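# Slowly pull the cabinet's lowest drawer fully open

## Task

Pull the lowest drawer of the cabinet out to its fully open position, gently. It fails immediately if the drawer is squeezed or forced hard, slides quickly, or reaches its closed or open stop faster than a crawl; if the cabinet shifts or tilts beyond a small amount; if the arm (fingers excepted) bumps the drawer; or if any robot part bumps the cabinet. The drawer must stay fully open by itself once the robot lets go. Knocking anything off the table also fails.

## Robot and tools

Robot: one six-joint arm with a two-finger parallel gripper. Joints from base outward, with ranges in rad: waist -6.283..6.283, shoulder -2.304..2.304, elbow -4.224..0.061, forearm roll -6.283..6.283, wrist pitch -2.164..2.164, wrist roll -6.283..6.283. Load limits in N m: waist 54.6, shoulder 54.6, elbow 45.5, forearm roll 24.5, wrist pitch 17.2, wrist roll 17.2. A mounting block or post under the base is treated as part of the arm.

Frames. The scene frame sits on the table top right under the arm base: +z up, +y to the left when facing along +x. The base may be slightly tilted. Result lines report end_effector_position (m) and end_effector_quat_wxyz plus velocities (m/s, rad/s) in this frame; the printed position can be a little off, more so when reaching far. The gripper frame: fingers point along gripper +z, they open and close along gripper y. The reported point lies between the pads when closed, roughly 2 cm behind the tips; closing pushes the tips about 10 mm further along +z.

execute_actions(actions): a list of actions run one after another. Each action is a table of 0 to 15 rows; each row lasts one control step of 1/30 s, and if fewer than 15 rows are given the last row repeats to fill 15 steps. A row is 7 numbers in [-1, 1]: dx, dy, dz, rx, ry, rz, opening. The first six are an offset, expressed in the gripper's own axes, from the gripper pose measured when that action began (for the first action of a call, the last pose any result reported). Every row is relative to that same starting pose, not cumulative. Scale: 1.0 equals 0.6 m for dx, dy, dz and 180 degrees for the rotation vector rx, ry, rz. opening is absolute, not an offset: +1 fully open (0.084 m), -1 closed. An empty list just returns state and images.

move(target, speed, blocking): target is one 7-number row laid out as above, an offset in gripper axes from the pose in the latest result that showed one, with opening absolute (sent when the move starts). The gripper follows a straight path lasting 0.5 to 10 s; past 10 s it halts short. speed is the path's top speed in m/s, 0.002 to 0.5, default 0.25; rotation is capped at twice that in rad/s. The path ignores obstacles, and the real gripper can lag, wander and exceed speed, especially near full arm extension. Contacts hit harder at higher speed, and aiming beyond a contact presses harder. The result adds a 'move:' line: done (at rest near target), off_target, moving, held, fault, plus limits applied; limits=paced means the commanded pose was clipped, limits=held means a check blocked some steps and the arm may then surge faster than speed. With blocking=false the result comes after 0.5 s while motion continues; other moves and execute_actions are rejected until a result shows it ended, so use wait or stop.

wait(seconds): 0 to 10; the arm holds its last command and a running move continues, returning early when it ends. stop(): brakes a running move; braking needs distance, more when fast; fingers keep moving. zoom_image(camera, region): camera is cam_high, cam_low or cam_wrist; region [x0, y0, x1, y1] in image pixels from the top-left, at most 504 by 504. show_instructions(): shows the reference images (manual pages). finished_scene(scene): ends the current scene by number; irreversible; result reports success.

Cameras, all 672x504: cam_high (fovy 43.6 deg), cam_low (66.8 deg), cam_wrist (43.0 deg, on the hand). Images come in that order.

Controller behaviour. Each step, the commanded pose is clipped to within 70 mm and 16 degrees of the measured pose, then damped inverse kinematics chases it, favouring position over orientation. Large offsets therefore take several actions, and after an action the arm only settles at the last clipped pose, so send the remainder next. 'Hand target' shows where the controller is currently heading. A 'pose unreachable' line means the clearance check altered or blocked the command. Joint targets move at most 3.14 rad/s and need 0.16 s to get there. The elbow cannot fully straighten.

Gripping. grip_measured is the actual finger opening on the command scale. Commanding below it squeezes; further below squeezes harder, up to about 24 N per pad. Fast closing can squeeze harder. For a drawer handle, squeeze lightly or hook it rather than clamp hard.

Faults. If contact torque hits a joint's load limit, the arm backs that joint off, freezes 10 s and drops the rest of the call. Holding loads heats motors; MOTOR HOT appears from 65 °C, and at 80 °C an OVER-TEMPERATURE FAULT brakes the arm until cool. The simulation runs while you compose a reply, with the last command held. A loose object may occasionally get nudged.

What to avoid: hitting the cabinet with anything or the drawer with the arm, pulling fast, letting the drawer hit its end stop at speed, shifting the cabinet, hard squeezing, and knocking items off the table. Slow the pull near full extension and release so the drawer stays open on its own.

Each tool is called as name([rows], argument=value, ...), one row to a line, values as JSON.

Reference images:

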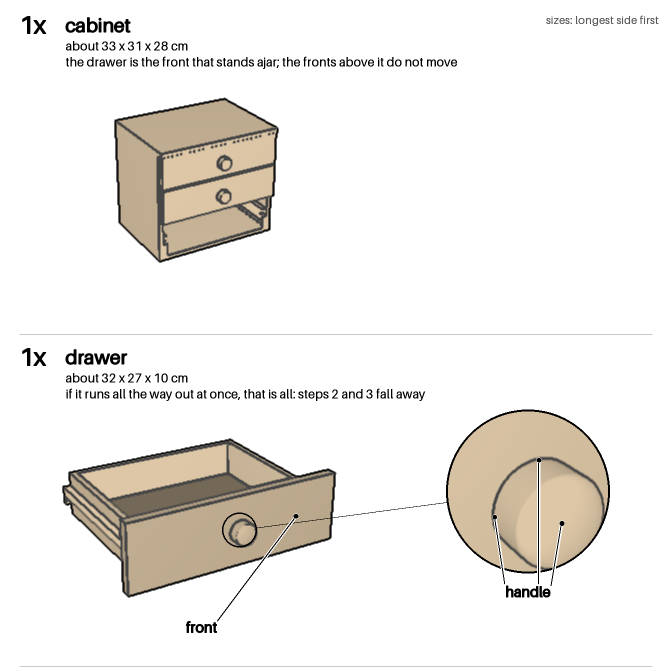

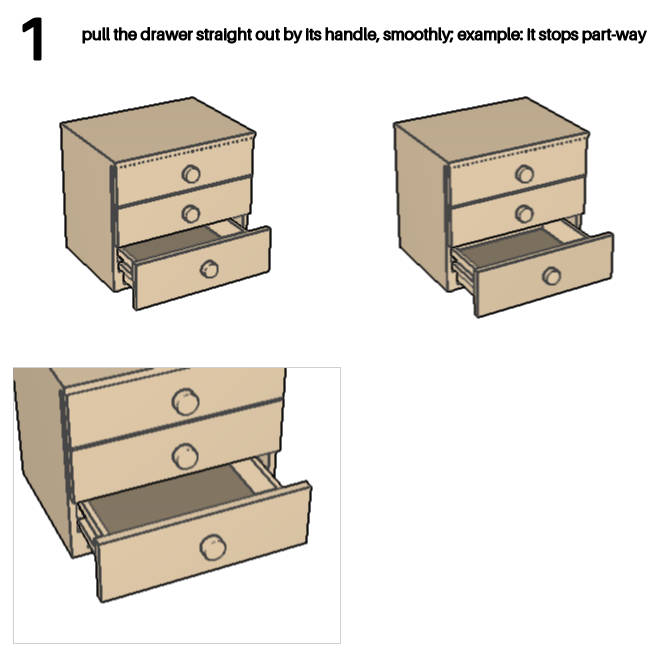

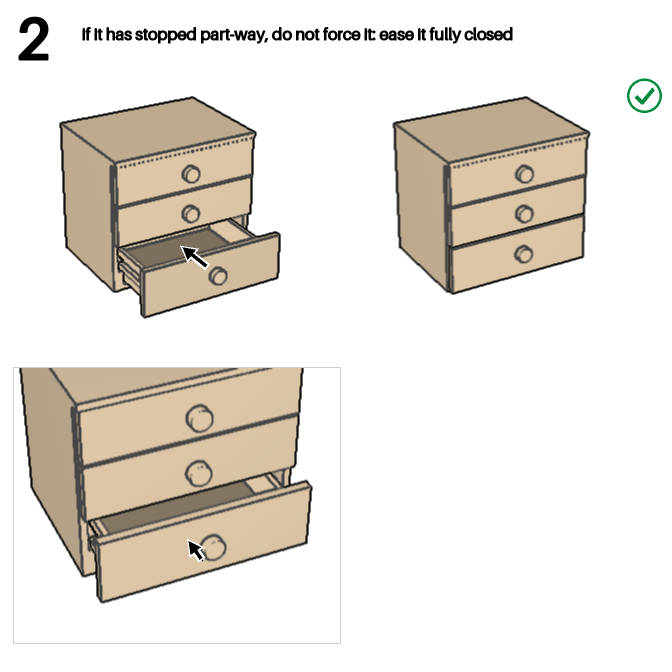

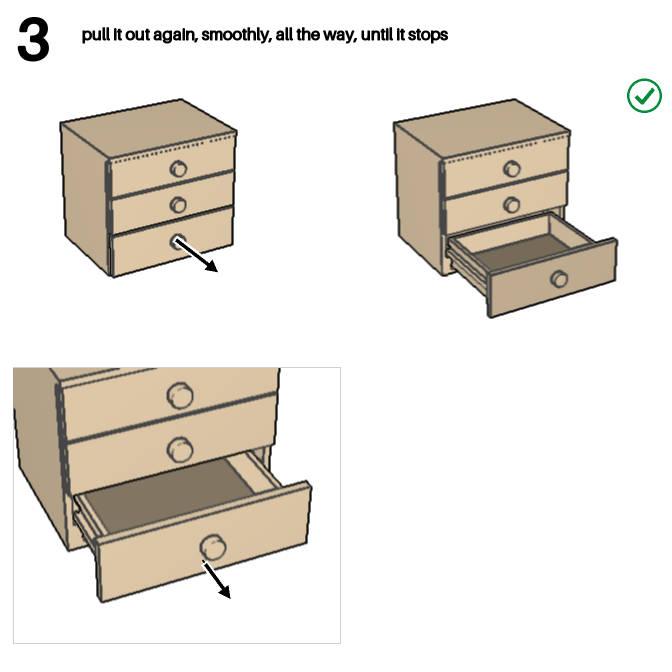

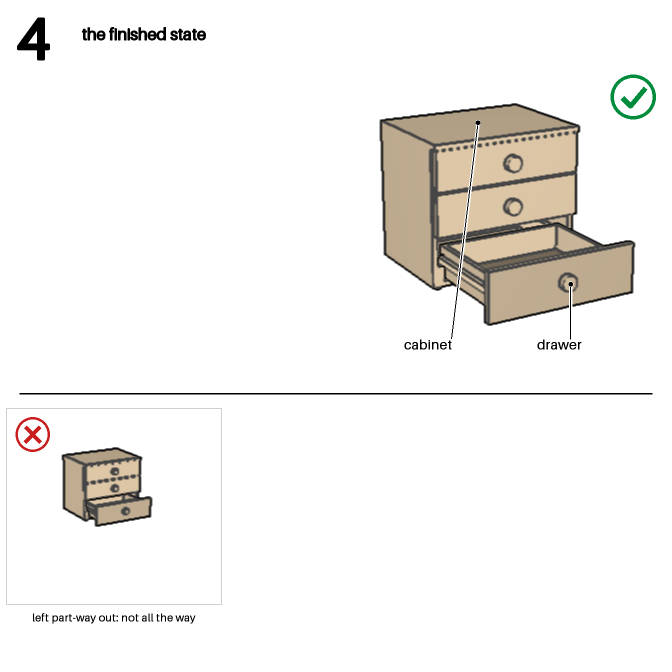

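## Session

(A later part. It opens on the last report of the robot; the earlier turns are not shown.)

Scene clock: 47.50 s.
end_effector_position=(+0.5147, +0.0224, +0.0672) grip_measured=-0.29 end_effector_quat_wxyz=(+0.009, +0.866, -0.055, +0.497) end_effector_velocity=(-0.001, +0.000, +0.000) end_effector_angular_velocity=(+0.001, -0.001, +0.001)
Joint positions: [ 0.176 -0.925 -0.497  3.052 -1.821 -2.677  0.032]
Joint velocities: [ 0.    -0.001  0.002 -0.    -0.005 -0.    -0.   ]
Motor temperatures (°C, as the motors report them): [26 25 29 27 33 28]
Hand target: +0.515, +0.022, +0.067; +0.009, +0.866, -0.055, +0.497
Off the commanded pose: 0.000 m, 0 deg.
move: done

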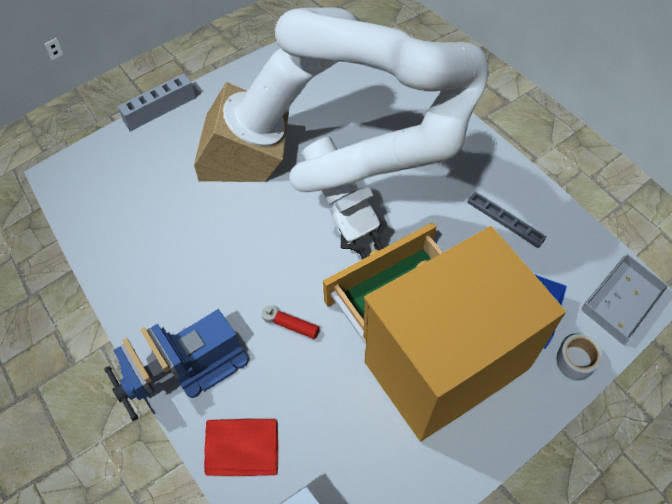

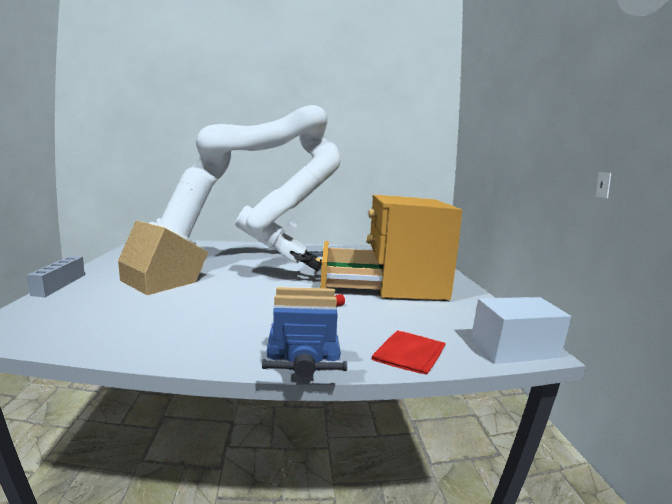

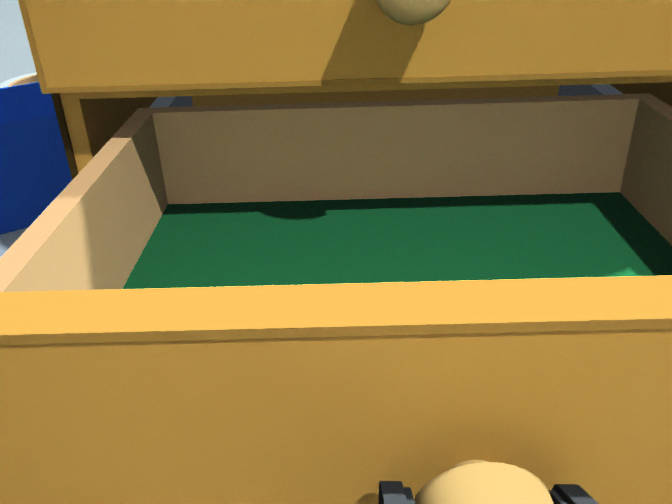

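18 cm, still going.

move(target=[-0.007,0.0004,-0.0121,0,0,0,-0.29], speed=0.006)

move(target=[-0.007,0.0004,-0.0121,0,0,0,-0.29], speed=0.006)

Scene clock: 49.33 s.
end_effector_position=(+0.5065, +0.0231, +0.0672) grip_measured=-0.29 end_effector_quat_wxyz=(+0.009, +0.866, -0.055, +0.497) end_effector_velocity=(-0.002, +0.000, -0.000) end_effector_angular_velocity=(+0.001, +0.002, +0.001)
Joint positions: [ 0.181 -0.936 -0.485  3.056 -1.844 -2.677  0.032]
Joint velocities: [ 0.    -0.002  0.003 -0.002 -0.003 -0.001 -0.   ]
Motor temperatures (°C, as the motors report them): [26 25 29 27 33 28]
Hand target: +0.506, +0.023, +0.067; +0.009, +0.866, -0.055, +0.497
Off the commanded pose: 0.000 m, 0 deg.
move: done

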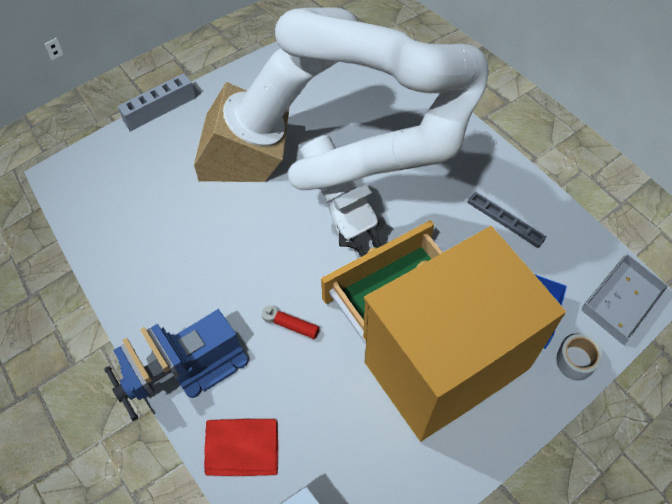

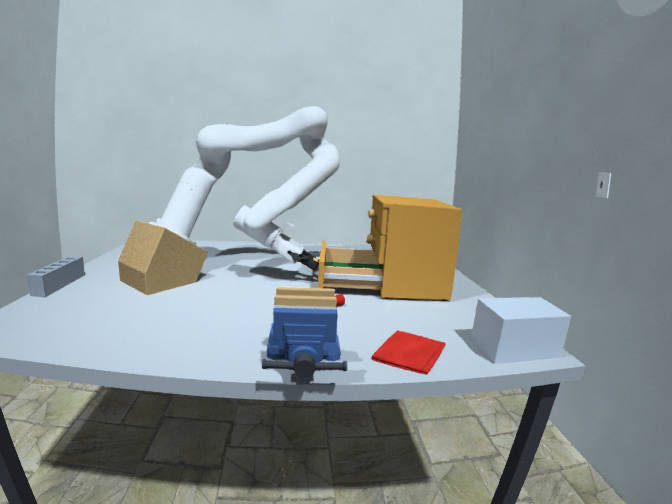

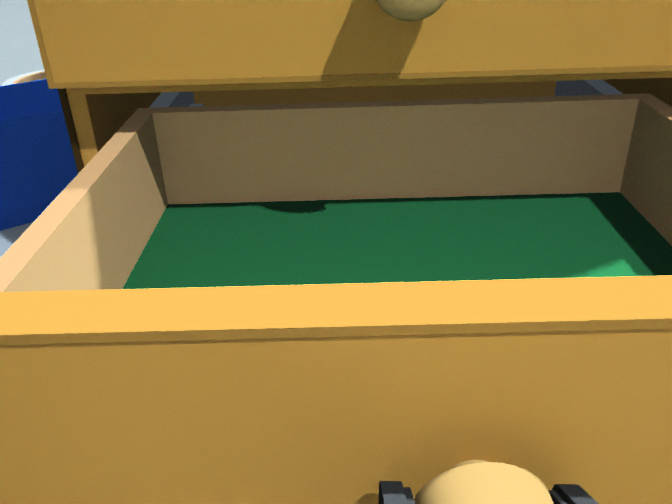

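Scene clock: 50.97 s.
end_effector_position=(+0.4982, +0.0237, +0.0673) grip_measured=-0.29 end_effector_quat_wxyz=(+0.009, +0.866, -0.055, +0.497) end_effector_velocity=(-0.002, -0.000, -0.000) end_effector_angular_velocity=(+0.000, +0.002, -0.000)
Joint positions: [ 0.185 -0.948 -0.473  3.06  -1.868 -2.677  0.032]
Joint velocities: [ 0.    -0.003  0.002 -0.    -0.004 -0.    -0.   ]
Motor temperatures (°C, as the motors report them): [26 25 29 27 33 28]
Hand target: +0.498, +0.024, +0.067; +0.009, +0.866, -0.055, +0.497
Off the commanded pose: 0.000 m, 0 deg.
move: done

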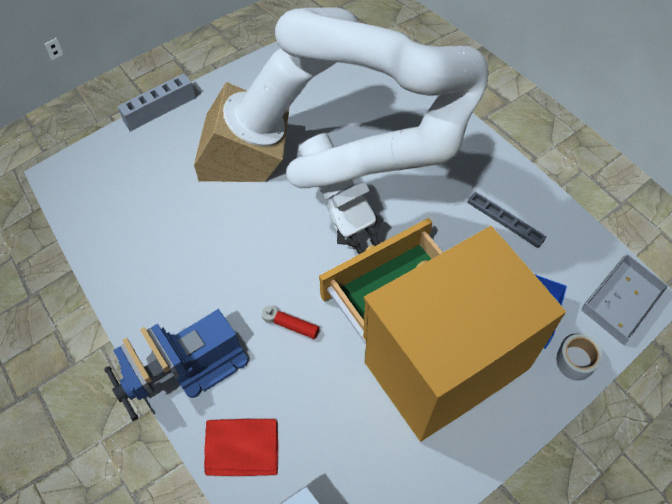

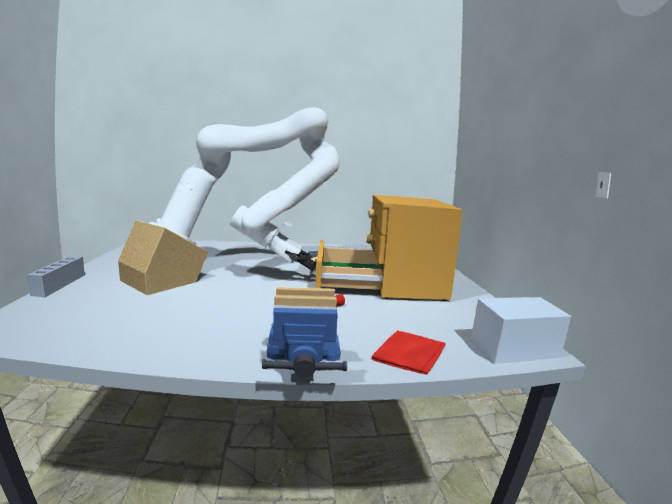

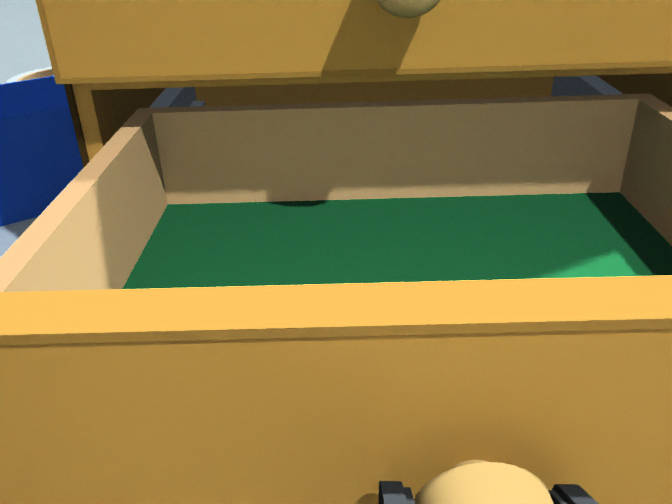

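move(target=[-0.005,0.0003,-0.0087,0,0,0,-0.29], speed=0.005)

move(target=[-0.005,0.0003,-0.0087,0,0,0,-0.29], speed=0.005)

Scene clock: 52.50 s.
end_effector_position=(+0.4923, +0.0242, +0.0673) grip_measured=-0.29 end_effector_quat_wxyz=(+0.009, +0.866, -0.055, +0.497) end_effector_velocity=(-0.002, +0.000, +0.000) end_effector_angular_velocity=(-0.001, +0.002, -0.000)
Joint positions: [ 0.188 -0.957 -0.465  3.063 -1.885 -2.677  0.032]
Joint velocities: [ 0.001 -0.001  0.004  0.001 -0.003 -0.001  0.   ]
Motor temperatures (°C, as the motors report them): [26 25 29 27 33 28]
Hand target: +0.492, +0.024, +0.067; +0.009, +0.866, -0.055, +0.497
Off the commanded pose: 0.000 m, 0 deg.
move: done

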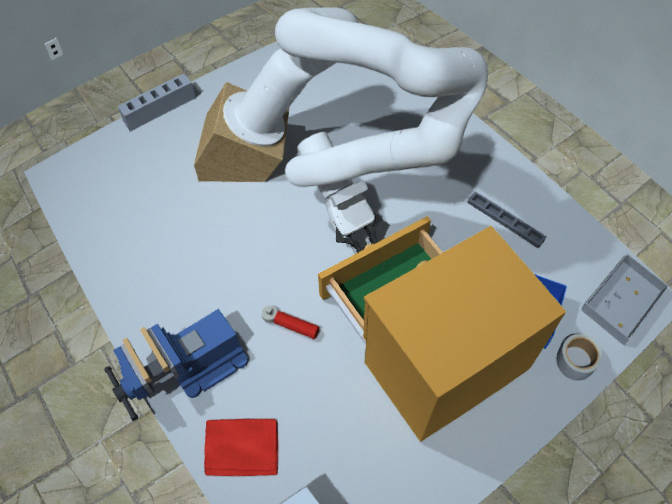

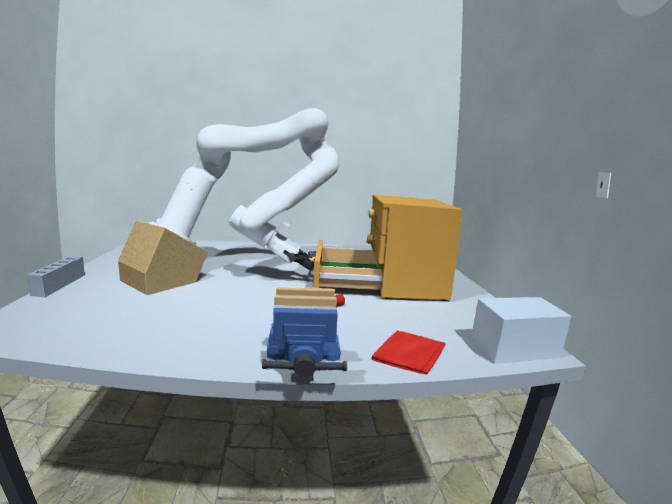

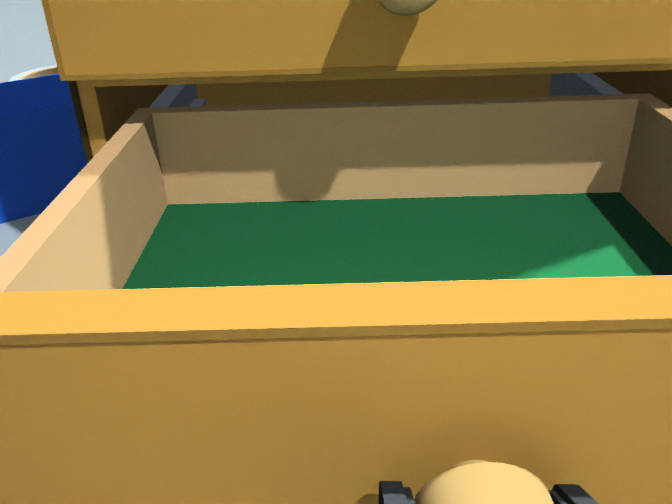

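Scene clock: 53.93 s.
end_effector_position=(+0.4871, +0.0247, +0.0677) grip_measured=-0.29 end_effector_quat_wxyz=(+0.009, +0.866, -0.055, +0.498) end_effector_velocity=(-0.000, -0.000, -0.000) end_effector_angular_velocity=(-0.000, -0.000, -0.001)
Joint positions: [ 0.192 -0.966 -0.458  3.066 -1.903 -2.677  0.032]
Joint velocities: [ 0.    -0.001 -0.     0.001 -0.001  0.001  0.   ]
Motor temperatures (°C, as the motors report them): [26 25 29 27 33 28]
Hand target: +0.486, +0.025, +0.067; +0.009, +0.866, -0.055, +0.497
Off the commanded pose: 0.001 m, 0 deg.
move: done

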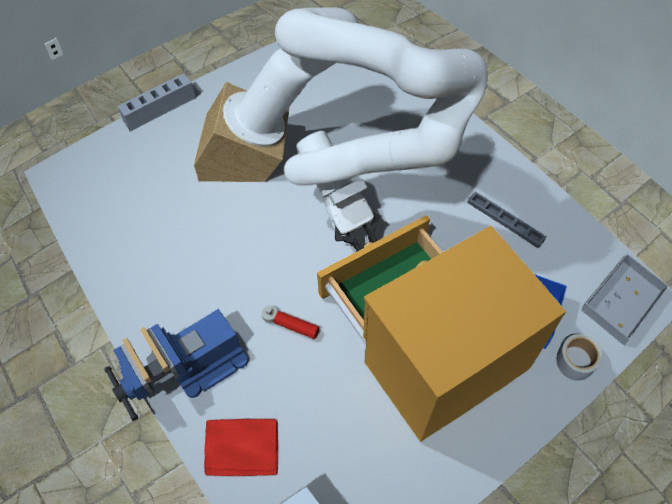

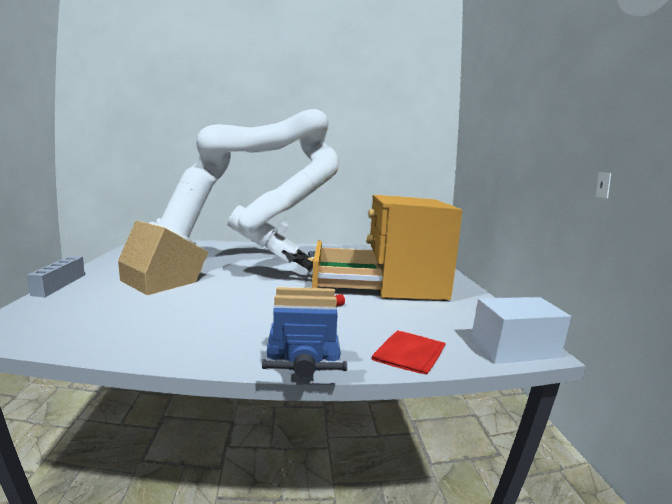

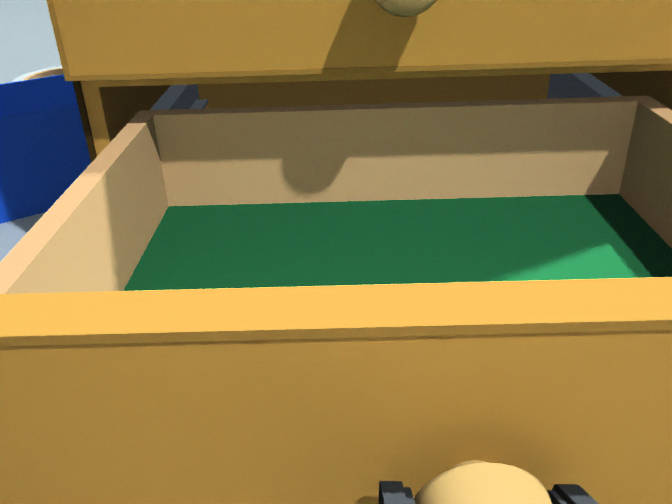

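execute_actions([
  [[0,0,0,0,0,0,-0.2],[0,0,0,0,0,0,-0.1],[0,0,0,0,0,0,0.1],[0,0,0,0,0,0,0.4],[0,0,0,0,0,0,0.8]],
])

move(target=[-0.04,0,-0.09,0,0,0,0.8], speed=0.1)

Scene clock: 54.70 s.
end_effector_position=(+0.4869, +0.0246, +0.0677) grip_measured=+0.79 end_effector_quat_wxyz=(+0.009, +0.866, -0.055, +0.498) end_effector_velocity=(+0.002, -0.000, -0.000) end_effector_angular_velocity=(-0.000, -0.003, +0.000)
Joint positions: [ 0.192 -0.966 -0.458  3.066 -1.904 -2.676  0.076]
Joint velocities: [-0.     0.    -0.004  0.001  0.001  0.001  0.002]
Motor temperatures (°C, as the motors report them): [26 25 29 27 33 28]
Hand target: +0.487, +0.025, +0.068; +0.009, +0.866, -0.055, +0.498
Off the commanded pose: 0.000 m, 0 deg.

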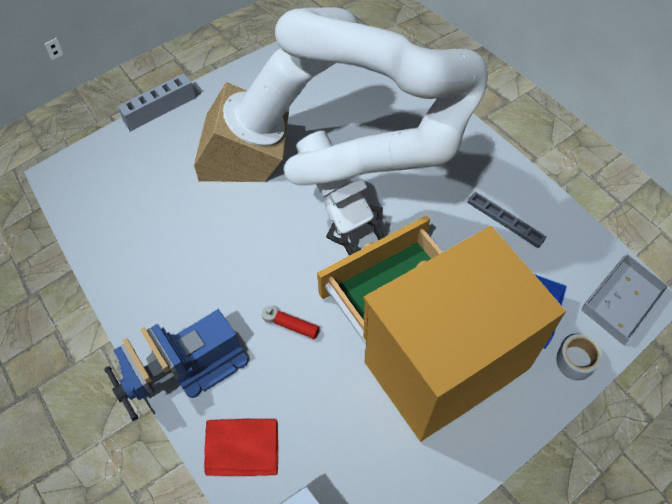

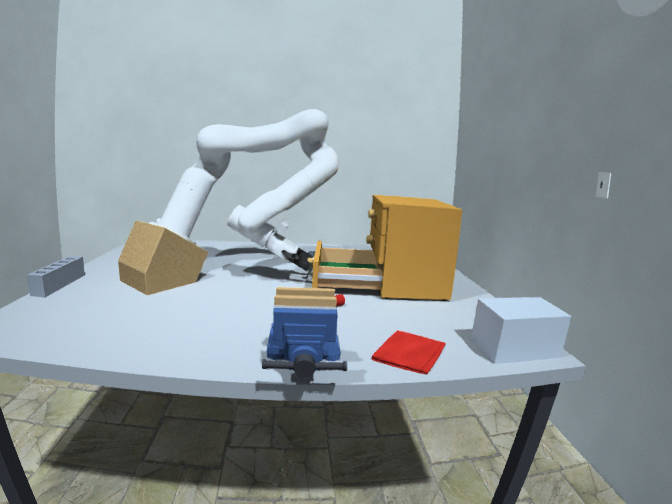

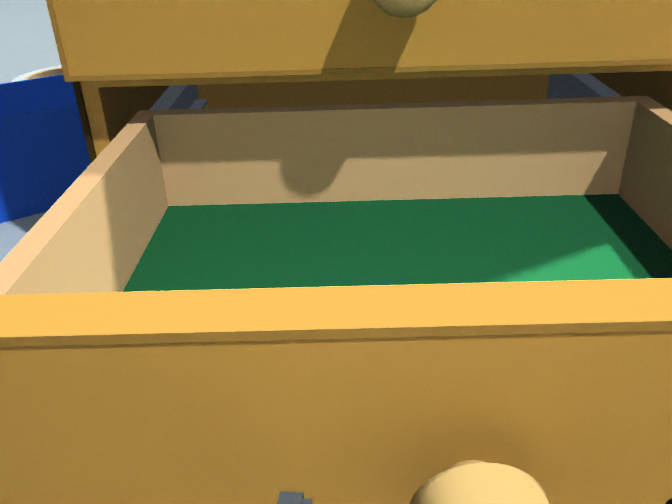

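Scene clock: 55.73 s.
end_effector_position=(+0.4288, +0.0305, +0.0743) grip_measured=+0.80 end_effector_quat_wxyz=(+0.009, +0.866, -0.055, +0.498) end_effector_velocity=(-0.001, +0.001, -0.000) end_effector_angular_velocity=(-0.000, -0.002, +0.001)
Joint positions: [ 0.231 -1.061 -0.377  3.105 -2.08  -2.663  0.077]
Joint velocities: [ 0.004 -0.005  0.     0.004 -0.008  0.002  0.   ]
Motor temperatures (°C, as the motors report them): [26 25 29 27 33 28]
Hand target: +0.429, +0.030, +0.074; +0.009, +0.866, -0.055, +0.498
Off the commanded pose: 0.000 m, 0 deg.
move: done

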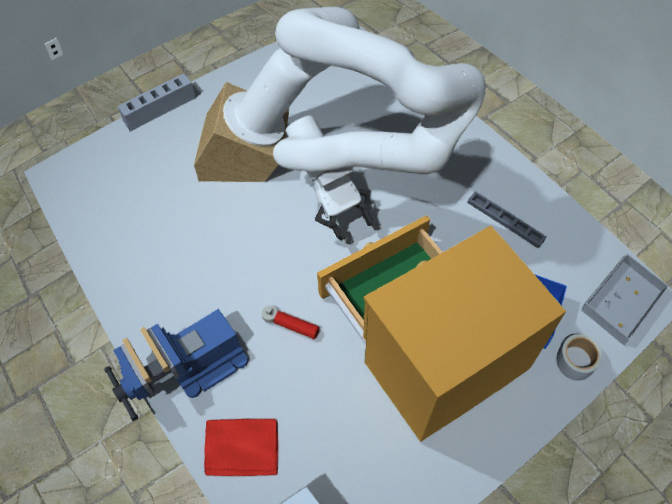

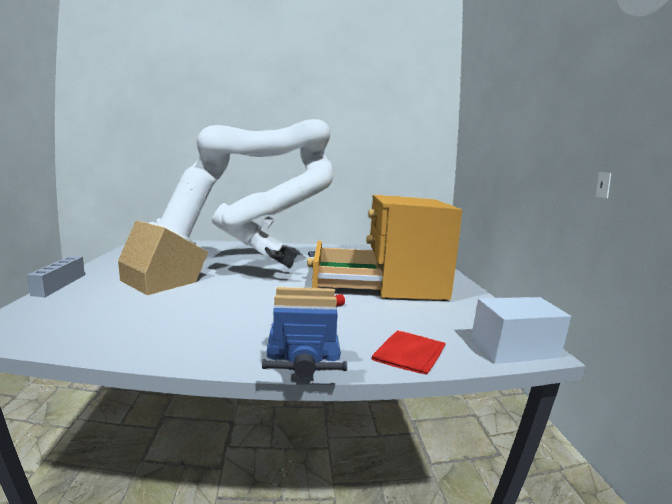

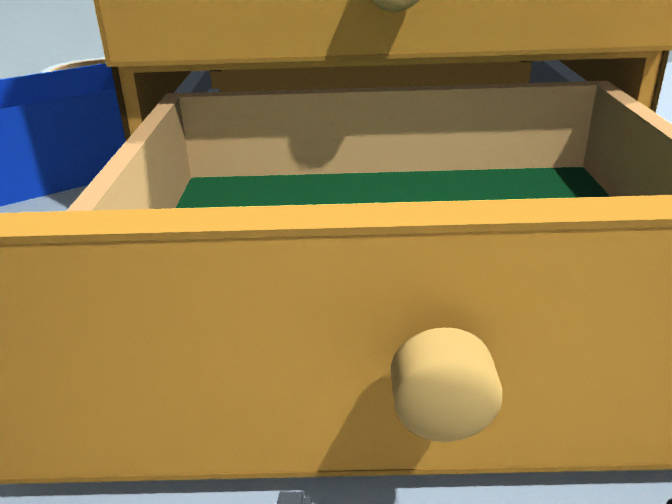

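finished_scene(scene=1)

The scene is finished: the task was done.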